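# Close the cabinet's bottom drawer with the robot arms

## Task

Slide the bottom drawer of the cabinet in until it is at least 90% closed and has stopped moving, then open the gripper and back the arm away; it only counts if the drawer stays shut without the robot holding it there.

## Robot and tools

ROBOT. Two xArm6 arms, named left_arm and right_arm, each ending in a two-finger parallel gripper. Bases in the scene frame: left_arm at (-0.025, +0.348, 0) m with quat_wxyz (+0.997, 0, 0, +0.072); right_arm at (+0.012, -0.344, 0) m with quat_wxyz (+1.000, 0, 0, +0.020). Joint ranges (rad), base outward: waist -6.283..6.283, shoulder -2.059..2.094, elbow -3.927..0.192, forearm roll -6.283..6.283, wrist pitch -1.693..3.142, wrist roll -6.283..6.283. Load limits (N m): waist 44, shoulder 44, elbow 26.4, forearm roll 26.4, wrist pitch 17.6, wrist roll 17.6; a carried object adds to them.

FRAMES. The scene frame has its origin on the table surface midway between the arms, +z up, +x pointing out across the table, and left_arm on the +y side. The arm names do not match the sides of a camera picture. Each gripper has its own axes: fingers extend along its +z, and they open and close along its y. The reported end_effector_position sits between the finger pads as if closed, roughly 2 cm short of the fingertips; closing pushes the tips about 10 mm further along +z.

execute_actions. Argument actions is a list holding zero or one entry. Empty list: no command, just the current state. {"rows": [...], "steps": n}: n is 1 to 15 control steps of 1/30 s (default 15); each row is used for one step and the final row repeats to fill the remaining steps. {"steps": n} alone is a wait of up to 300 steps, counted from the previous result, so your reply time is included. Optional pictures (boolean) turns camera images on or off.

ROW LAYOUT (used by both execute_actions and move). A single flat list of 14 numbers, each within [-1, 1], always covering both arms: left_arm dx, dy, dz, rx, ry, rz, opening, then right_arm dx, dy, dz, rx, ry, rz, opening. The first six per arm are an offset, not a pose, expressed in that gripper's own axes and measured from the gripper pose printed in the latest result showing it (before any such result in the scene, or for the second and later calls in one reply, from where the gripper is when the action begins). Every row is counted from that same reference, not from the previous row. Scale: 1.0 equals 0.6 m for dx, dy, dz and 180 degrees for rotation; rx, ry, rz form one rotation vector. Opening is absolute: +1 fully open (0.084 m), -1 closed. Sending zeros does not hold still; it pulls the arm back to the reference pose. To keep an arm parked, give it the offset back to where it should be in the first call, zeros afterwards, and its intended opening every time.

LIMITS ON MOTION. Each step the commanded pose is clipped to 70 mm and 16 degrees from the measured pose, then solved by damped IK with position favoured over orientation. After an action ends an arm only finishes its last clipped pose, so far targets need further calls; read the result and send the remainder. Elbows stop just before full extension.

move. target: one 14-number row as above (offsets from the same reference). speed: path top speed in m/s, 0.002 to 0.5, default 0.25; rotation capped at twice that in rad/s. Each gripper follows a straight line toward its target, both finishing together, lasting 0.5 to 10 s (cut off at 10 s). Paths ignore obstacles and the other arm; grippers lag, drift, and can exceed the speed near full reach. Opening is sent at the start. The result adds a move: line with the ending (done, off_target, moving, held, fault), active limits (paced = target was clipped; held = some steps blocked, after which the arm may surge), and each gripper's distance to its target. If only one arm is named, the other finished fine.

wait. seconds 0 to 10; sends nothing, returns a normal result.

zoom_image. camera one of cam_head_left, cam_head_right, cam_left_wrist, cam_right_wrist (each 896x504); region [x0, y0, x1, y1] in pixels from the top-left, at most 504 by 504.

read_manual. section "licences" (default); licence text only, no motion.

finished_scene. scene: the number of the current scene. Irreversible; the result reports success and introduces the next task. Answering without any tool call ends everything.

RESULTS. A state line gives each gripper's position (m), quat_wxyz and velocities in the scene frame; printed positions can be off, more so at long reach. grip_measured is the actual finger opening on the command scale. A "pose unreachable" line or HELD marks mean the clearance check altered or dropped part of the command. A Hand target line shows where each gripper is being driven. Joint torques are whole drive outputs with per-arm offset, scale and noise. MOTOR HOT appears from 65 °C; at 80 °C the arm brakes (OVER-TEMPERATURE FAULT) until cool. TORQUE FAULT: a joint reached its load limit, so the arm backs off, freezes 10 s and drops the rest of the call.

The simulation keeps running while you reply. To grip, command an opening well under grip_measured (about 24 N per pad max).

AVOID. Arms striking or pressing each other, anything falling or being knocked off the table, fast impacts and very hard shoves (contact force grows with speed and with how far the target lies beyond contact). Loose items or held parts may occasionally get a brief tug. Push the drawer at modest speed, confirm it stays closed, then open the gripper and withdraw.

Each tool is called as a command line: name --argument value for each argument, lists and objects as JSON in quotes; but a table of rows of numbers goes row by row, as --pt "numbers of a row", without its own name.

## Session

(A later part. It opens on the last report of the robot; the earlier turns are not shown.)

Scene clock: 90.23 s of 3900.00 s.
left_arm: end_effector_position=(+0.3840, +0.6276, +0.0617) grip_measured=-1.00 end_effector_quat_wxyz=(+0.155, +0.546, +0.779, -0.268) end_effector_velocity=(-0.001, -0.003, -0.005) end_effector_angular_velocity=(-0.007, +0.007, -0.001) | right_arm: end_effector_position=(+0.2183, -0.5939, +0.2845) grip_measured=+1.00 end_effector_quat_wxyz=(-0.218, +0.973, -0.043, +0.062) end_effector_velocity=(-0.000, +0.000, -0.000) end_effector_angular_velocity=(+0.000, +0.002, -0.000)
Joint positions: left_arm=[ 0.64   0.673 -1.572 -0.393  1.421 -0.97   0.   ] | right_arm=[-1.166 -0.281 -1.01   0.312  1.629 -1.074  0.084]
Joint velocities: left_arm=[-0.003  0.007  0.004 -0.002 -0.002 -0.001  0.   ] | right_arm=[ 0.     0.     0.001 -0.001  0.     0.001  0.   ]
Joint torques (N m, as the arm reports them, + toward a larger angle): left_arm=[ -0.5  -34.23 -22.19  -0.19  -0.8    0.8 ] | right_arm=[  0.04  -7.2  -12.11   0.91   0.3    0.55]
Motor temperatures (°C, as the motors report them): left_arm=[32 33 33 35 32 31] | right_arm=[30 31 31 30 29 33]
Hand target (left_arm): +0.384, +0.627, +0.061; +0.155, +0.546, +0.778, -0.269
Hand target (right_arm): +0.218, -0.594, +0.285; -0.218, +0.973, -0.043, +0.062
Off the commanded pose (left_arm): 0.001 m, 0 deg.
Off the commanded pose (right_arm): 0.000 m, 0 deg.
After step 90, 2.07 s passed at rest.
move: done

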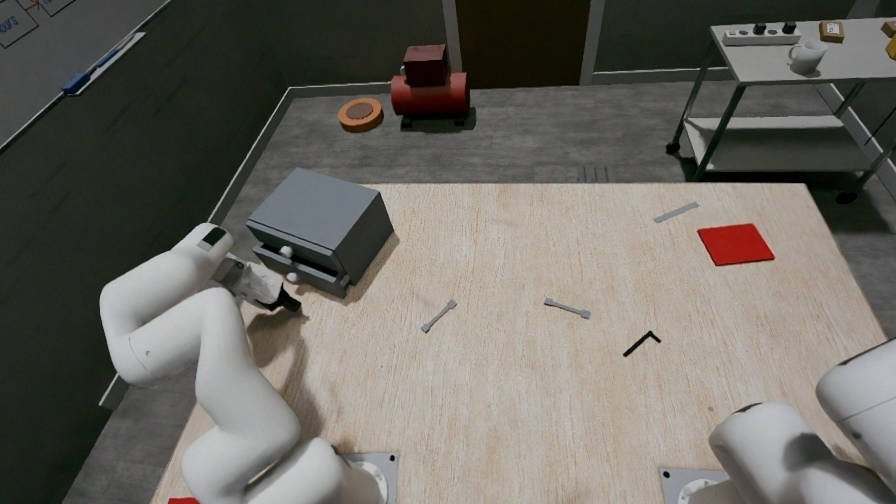

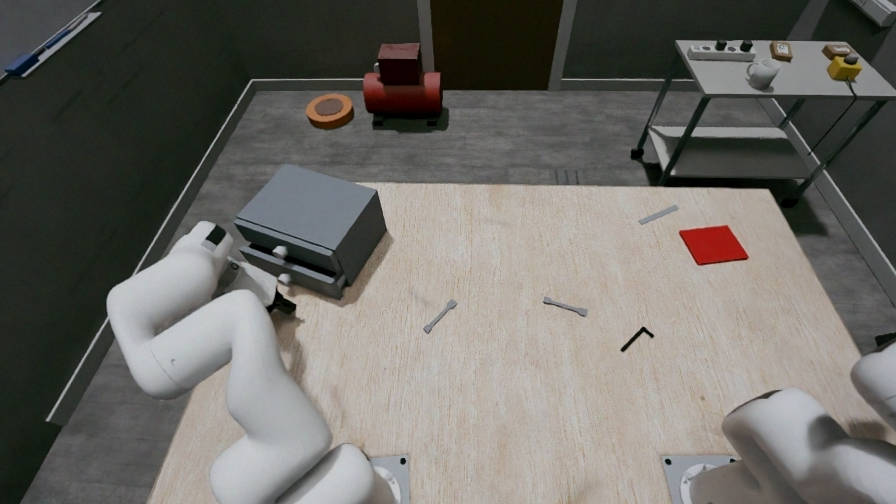

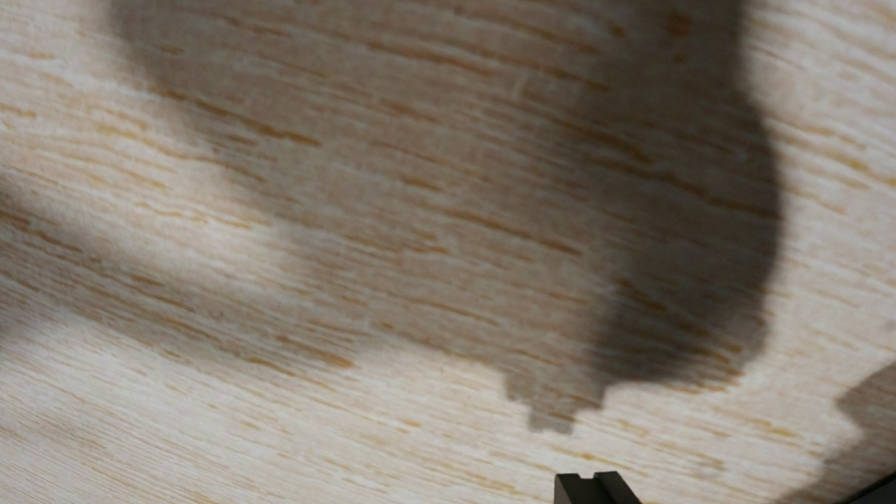

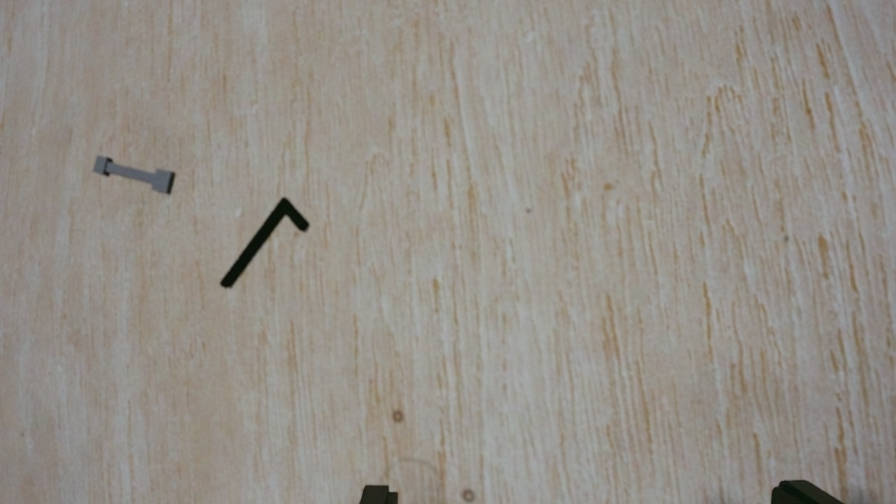

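Push +x by 6 cm slowly.

move --target '[-0.028,0.096,-0.006,0,0,0,-1,0,0,0,0,0,0,1]' --speed 0.03

Scene clock: 96.07 s of 3900.00 s.
left_arm: end_effector_position=(+0.4437, +0.6318, +0.0591) grip_measured=-1.00 end_effector_quat_wxyz=(+0.155, +0.546, +0.779, -0.269) end_effector_velocity=(+0.002, +0.000, +0.001) end_effector_angular_velocity=(+0.001, -0.002, -0.001) | right_arm: end_effector_position=(+0.2183, -0.5939, +0.2845) grip_measured=+1.00 end_effector_quat_wxyz=(-0.218, +0.973, -0.043, +0.062) end_effector_velocity=(-0.000, -0.000, +0.000) end_effector_angular_velocity=(-0.002, +0.000, -0.001)
Joint positions: left_arm=[ 0.583  0.849 -1.86  -0.416  1.506 -1.058  0.   ] | right_arm=[-1.166 -0.281 -1.01   0.312  1.629 -1.074  0.084]
Joint velocities: left_arm=[-0.002  0.004 -0.01  -0.001  0.004 -0.002  0.   ] | right_arm=[ 0.    -0.001  0.    -0.001 -0.001  0.001  0.   ]
Joint torques (N m, as the arm reports them, + toward a larger angle): left_arm=[ -2.04 -38.16 -24.28  -0.98  -1.12   0.86] | right_arm=[ -0.06  -6.98 -12.03   0.88   0.38   0.55]
Motor temperatures (°C, as the motors report them): left_arm=[32 33 33 35 32 31] | right_arm=[30 31 31 30 29 33]
Hand target (left_arm): +0.444, +0.632, +0.059; +0.155, +0.546, +0.779, -0.268
Hand target (right_arm): +0.218, -0.594, +0.285; -0.218, +0.973, -0.043, +0.062
Off the commanded pose (left_arm): 0.000 m, 0 deg.
Off the commanded pose (right_arm): 0.000 m, 0 deg.
After step 90, 0.50 s passed at rest.
move: done

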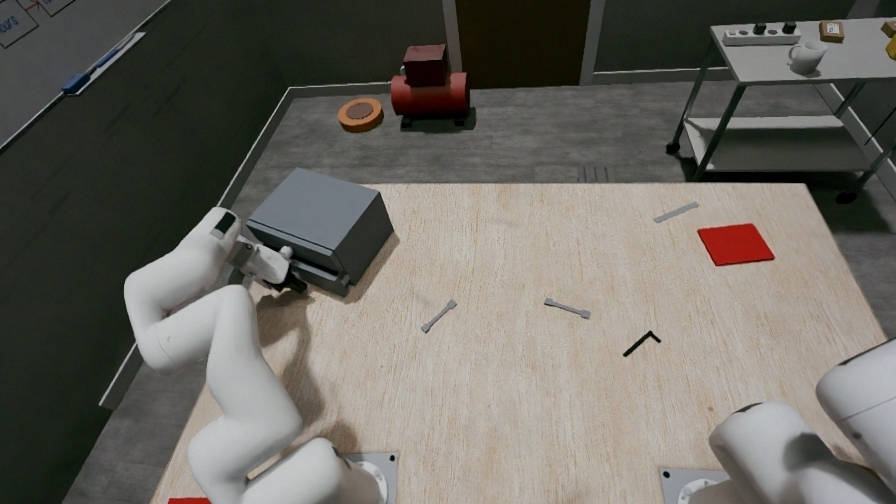

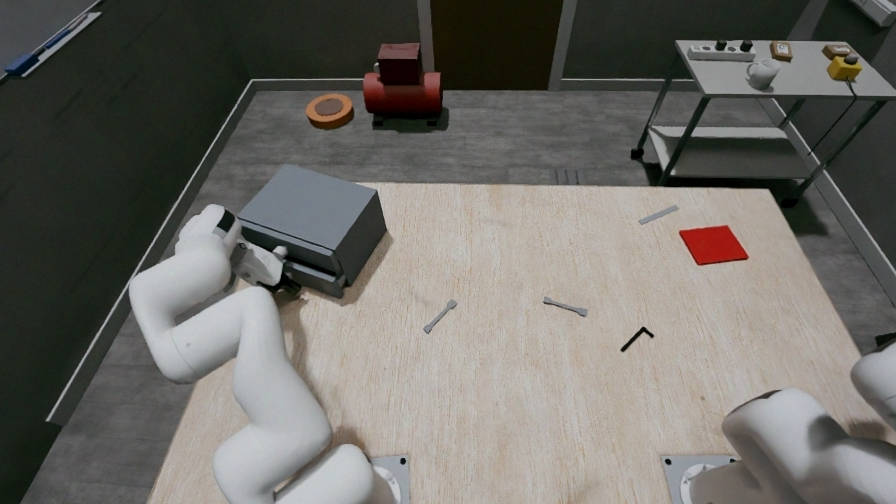

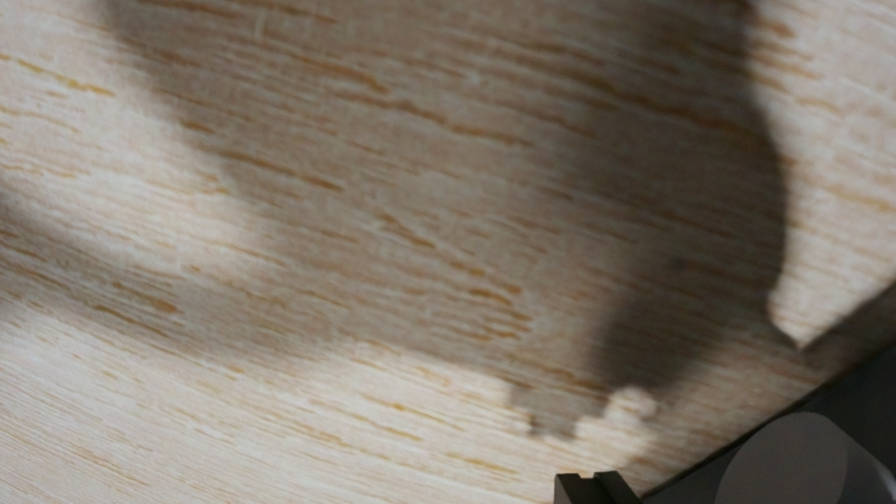

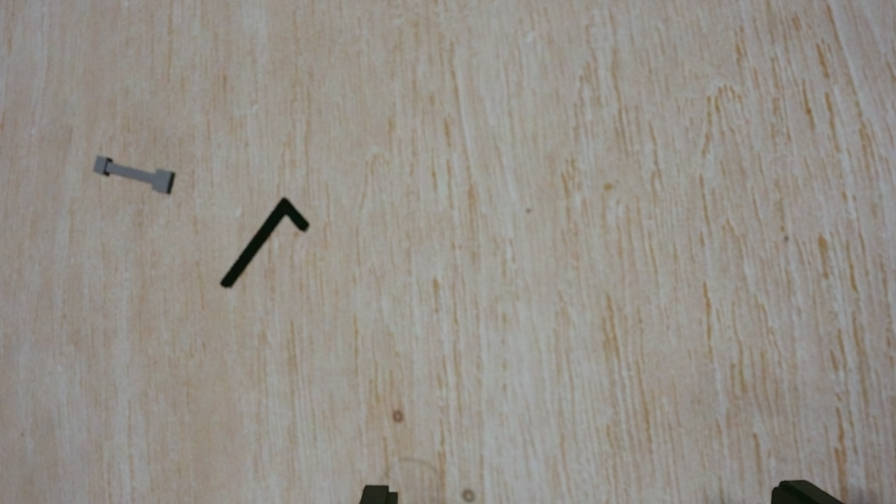

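Further 4 cm.

move --target '[-0.019,0.064,-0.004,0,0,0,-1,0,0,0,0,0,0,1]' --speed 0.03

Scene clock: 105.57 s of 3900.00 s.
left_arm: end_effector_position=(+0.4722, +0.6418, +0.0563) grip_measured=-1.00 end_effector_quat_wxyz=(+0.150, +0.540, +0.782, -0.274) end_effector_velocity=(-0.001, -0.000, -0.000) end_effector_angular_velocity=(-0.012, +0.018, -0.005) | right_arm: end_effector_position=(+0.2183, -0.5939, +0.2845) grip_measured=+1.00 end_effector_quat_wxyz=(-0.218, +0.973, -0.043, +0.062) end_effector_velocity=(-0.000, -0.000, -0.000) end_effector_angular_velocity=(-0.000, -0.000, +0.000)
Joint positions: left_arm=[ 0.569  1.    -2.115 -0.418  1.604 -1.127  0.   ] | right_arm=[-1.166 -0.281 -1.01   0.312  1.629 -1.074  0.084]
Joint velocities: left_arm=[ 0.001  0.028 -0.047  0.004  0.038 -0.013  0.   ] | right_arm=[-0.     0.001 -0.    -0.    -0.001 -0.001  0.   ]
Joint torques (N m, as the arm reports them, + toward a larger angle): left_arm=[-37.01 -49.73 -45.04 -10.91 -11.07   0.56] | right_arm=[ -0.13  -6.86 -12.15   1.03   0.3    0.54]
Motor temperatures (°C, as the motors report them): left_arm=[32 33 34 35 32 31] | right_arm=[30 31 31 30 29 33]
Hand target (left_arm): +0.483, +0.634, +0.058; +0.155, +0.545, +0.779, -0.269
Hand target (right_arm): +0.218, -0.594, +0.285; -0.218, +0.973, -0.043, +0.062
Off the commanded pose (left_arm): 0.014 m, 1 deg.
Off the commanded pose (right_arm): 0.000 m, 0 deg.
After step 90, 4.93 s passed at rest.
move: off_target (left_arm)

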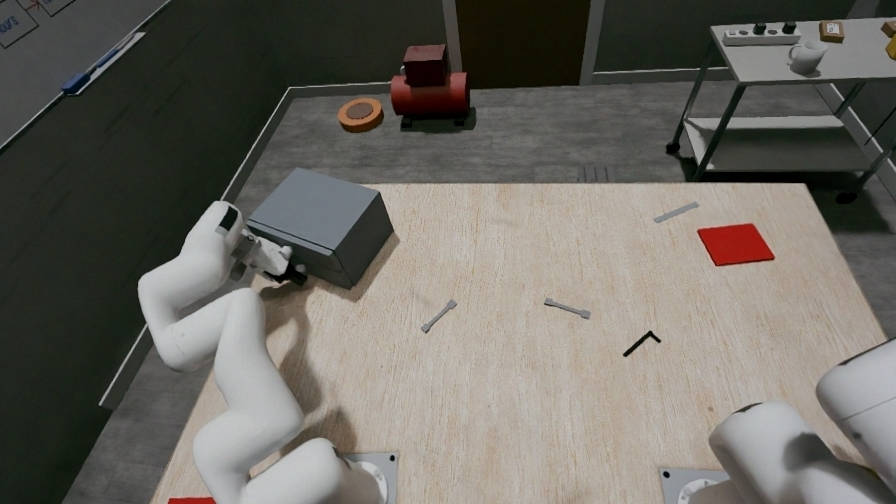

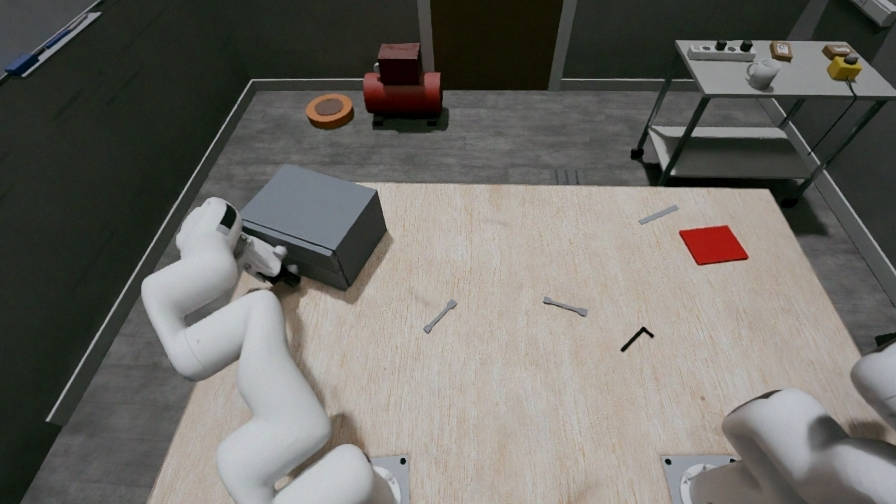

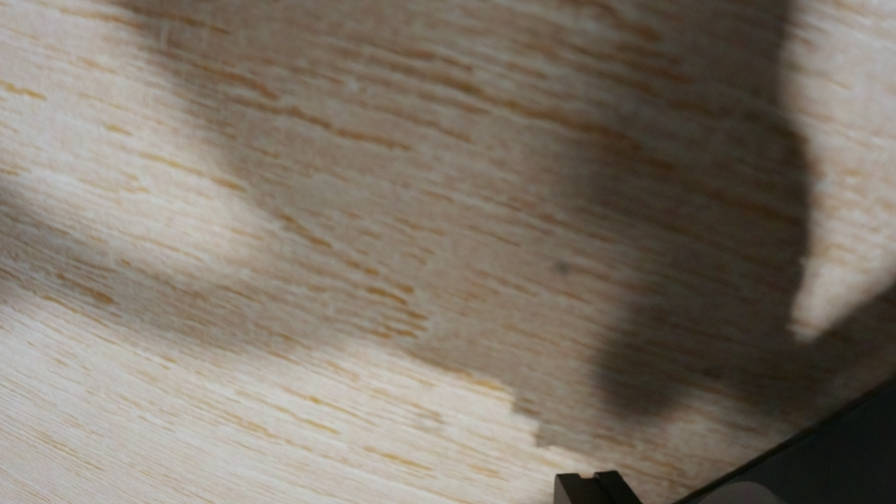

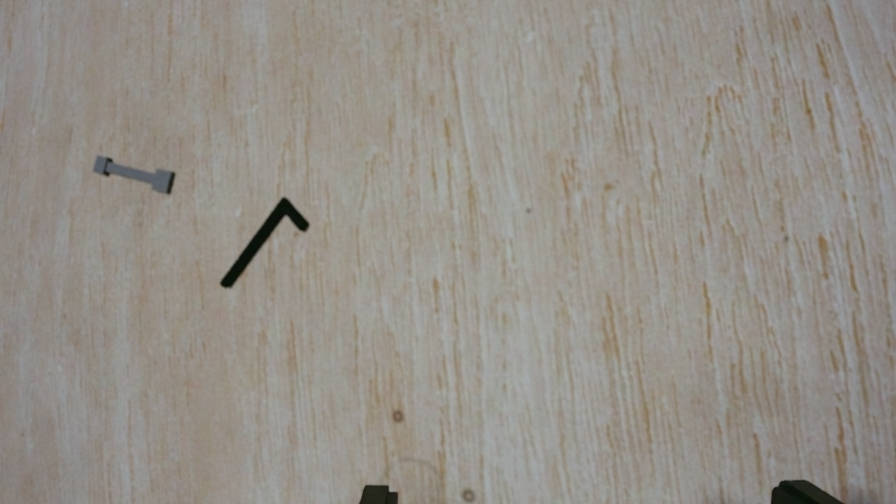

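Closed. Retreat.

move --target '[0.06,-0.25,-0.25,0,0,0,-1,0,0,0,0,0,0,1]' --speed 0.3

Scene clock: 109.53 s of 3900.00 s.
left_arm: end_effector_position=(+0.3291, +0.7178, +0.1970) grip_measured=-1.00 end_effector_quat_wxyz=(+0.149, +0.540, +0.782, -0.274) end_effector_velocity=(-0.001, +0.003, +0.005) end_effector_angular_velocity=(+0.008, -0.006, +0.002) | right_arm: end_effector_position=(+0.2183, -0.5939, +0.2845) grip_measured=+1.00 end_effector_quat_wxyz=(-0.218, +0.973, -0.043, +0.062) end_effector_velocity=(+0.000, +0.000, -0.000) end_effector_angular_velocity=(+0.001, +0.001, -0.001)
Joint positions: left_arm=[ 0.817  0.685 -1.992 -0.303  1.867 -0.976  0.   ] | right_arm=[-1.166 -0.281 -1.01   0.312  1.629 -1.074  0.084]
Joint velocities: left_arm=[ 0.005 -0.006 -0.007  0.001  0.004  0.002  0.   ] | right_arm=[ 0.     0.001 -0.001  0.     0.001  0.001 -0.   ]
Joint torques (N m, as the arm reports them, + toward a larger angle): left_arm=[ -0.32 -35.37 -23.64  -0.48  -0.69   0.78] | right_arm=[ -0.09  -6.99 -12.13   0.93   0.25   0.5 ]
Motor temperatures (°C, as the motors report them): left_arm=[32 33 35 35 32 31] | right_arm=[30 31 31 30 29 33]
Hand target (left_arm): +0.329, +0.718, +0.198; +0.149, +0.540, +0.782, -0.274
Hand target (right_arm): +0.218, -0.594, +0.285; -0.218, +0.973, -0.043, +0.062
Off the commanded pose (left_arm): 0.001 m, 0 deg.
Off the commanded pose (right_arm): 0.000 m, 0 deg.
move: done

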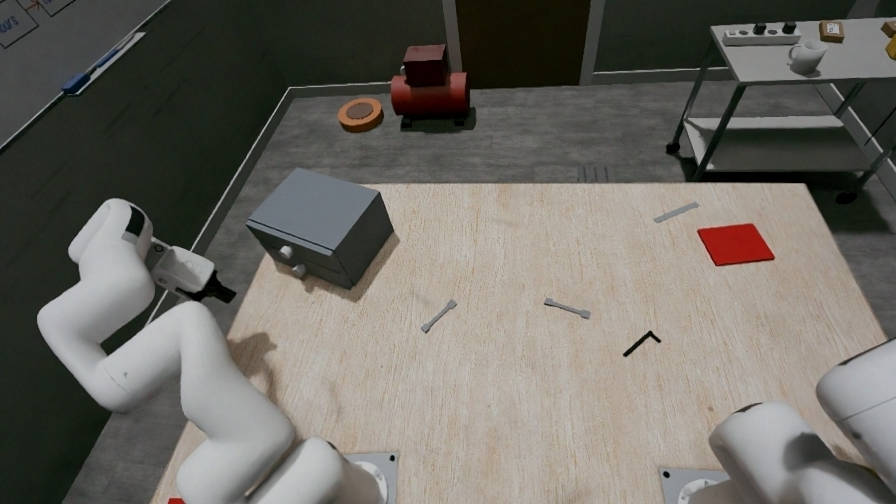

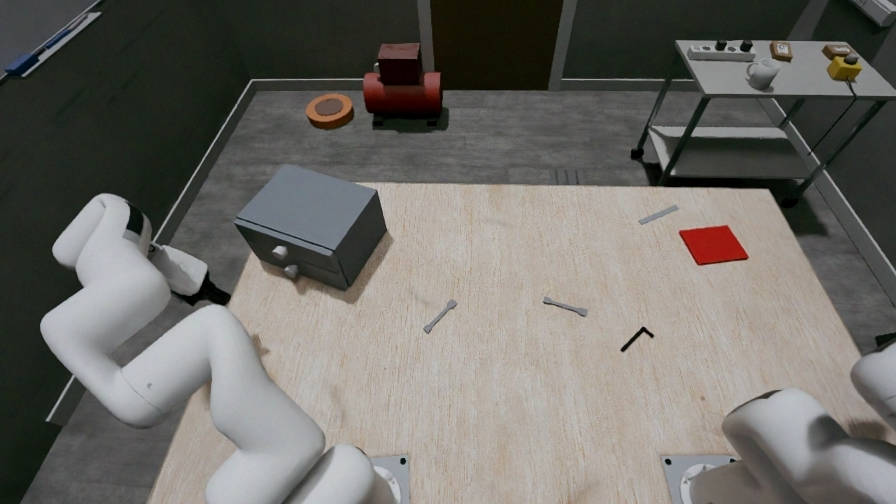

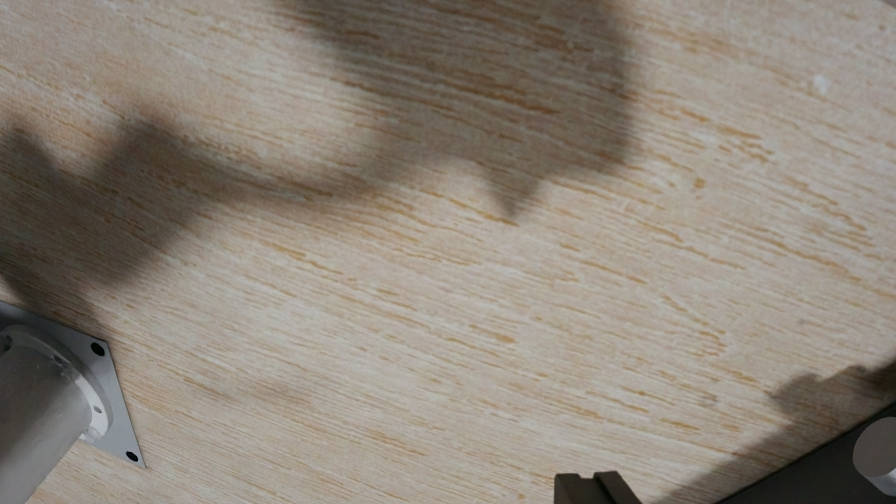

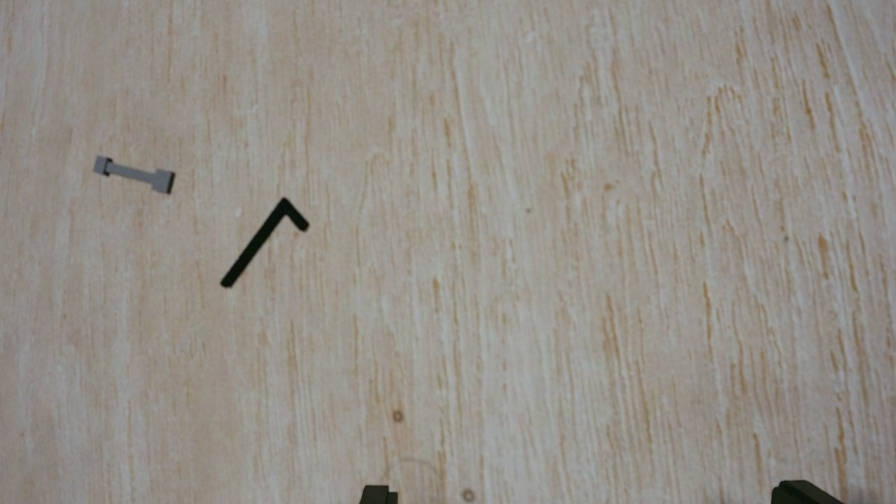

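finished_scene --scene 1

The scene is finished: the task was done.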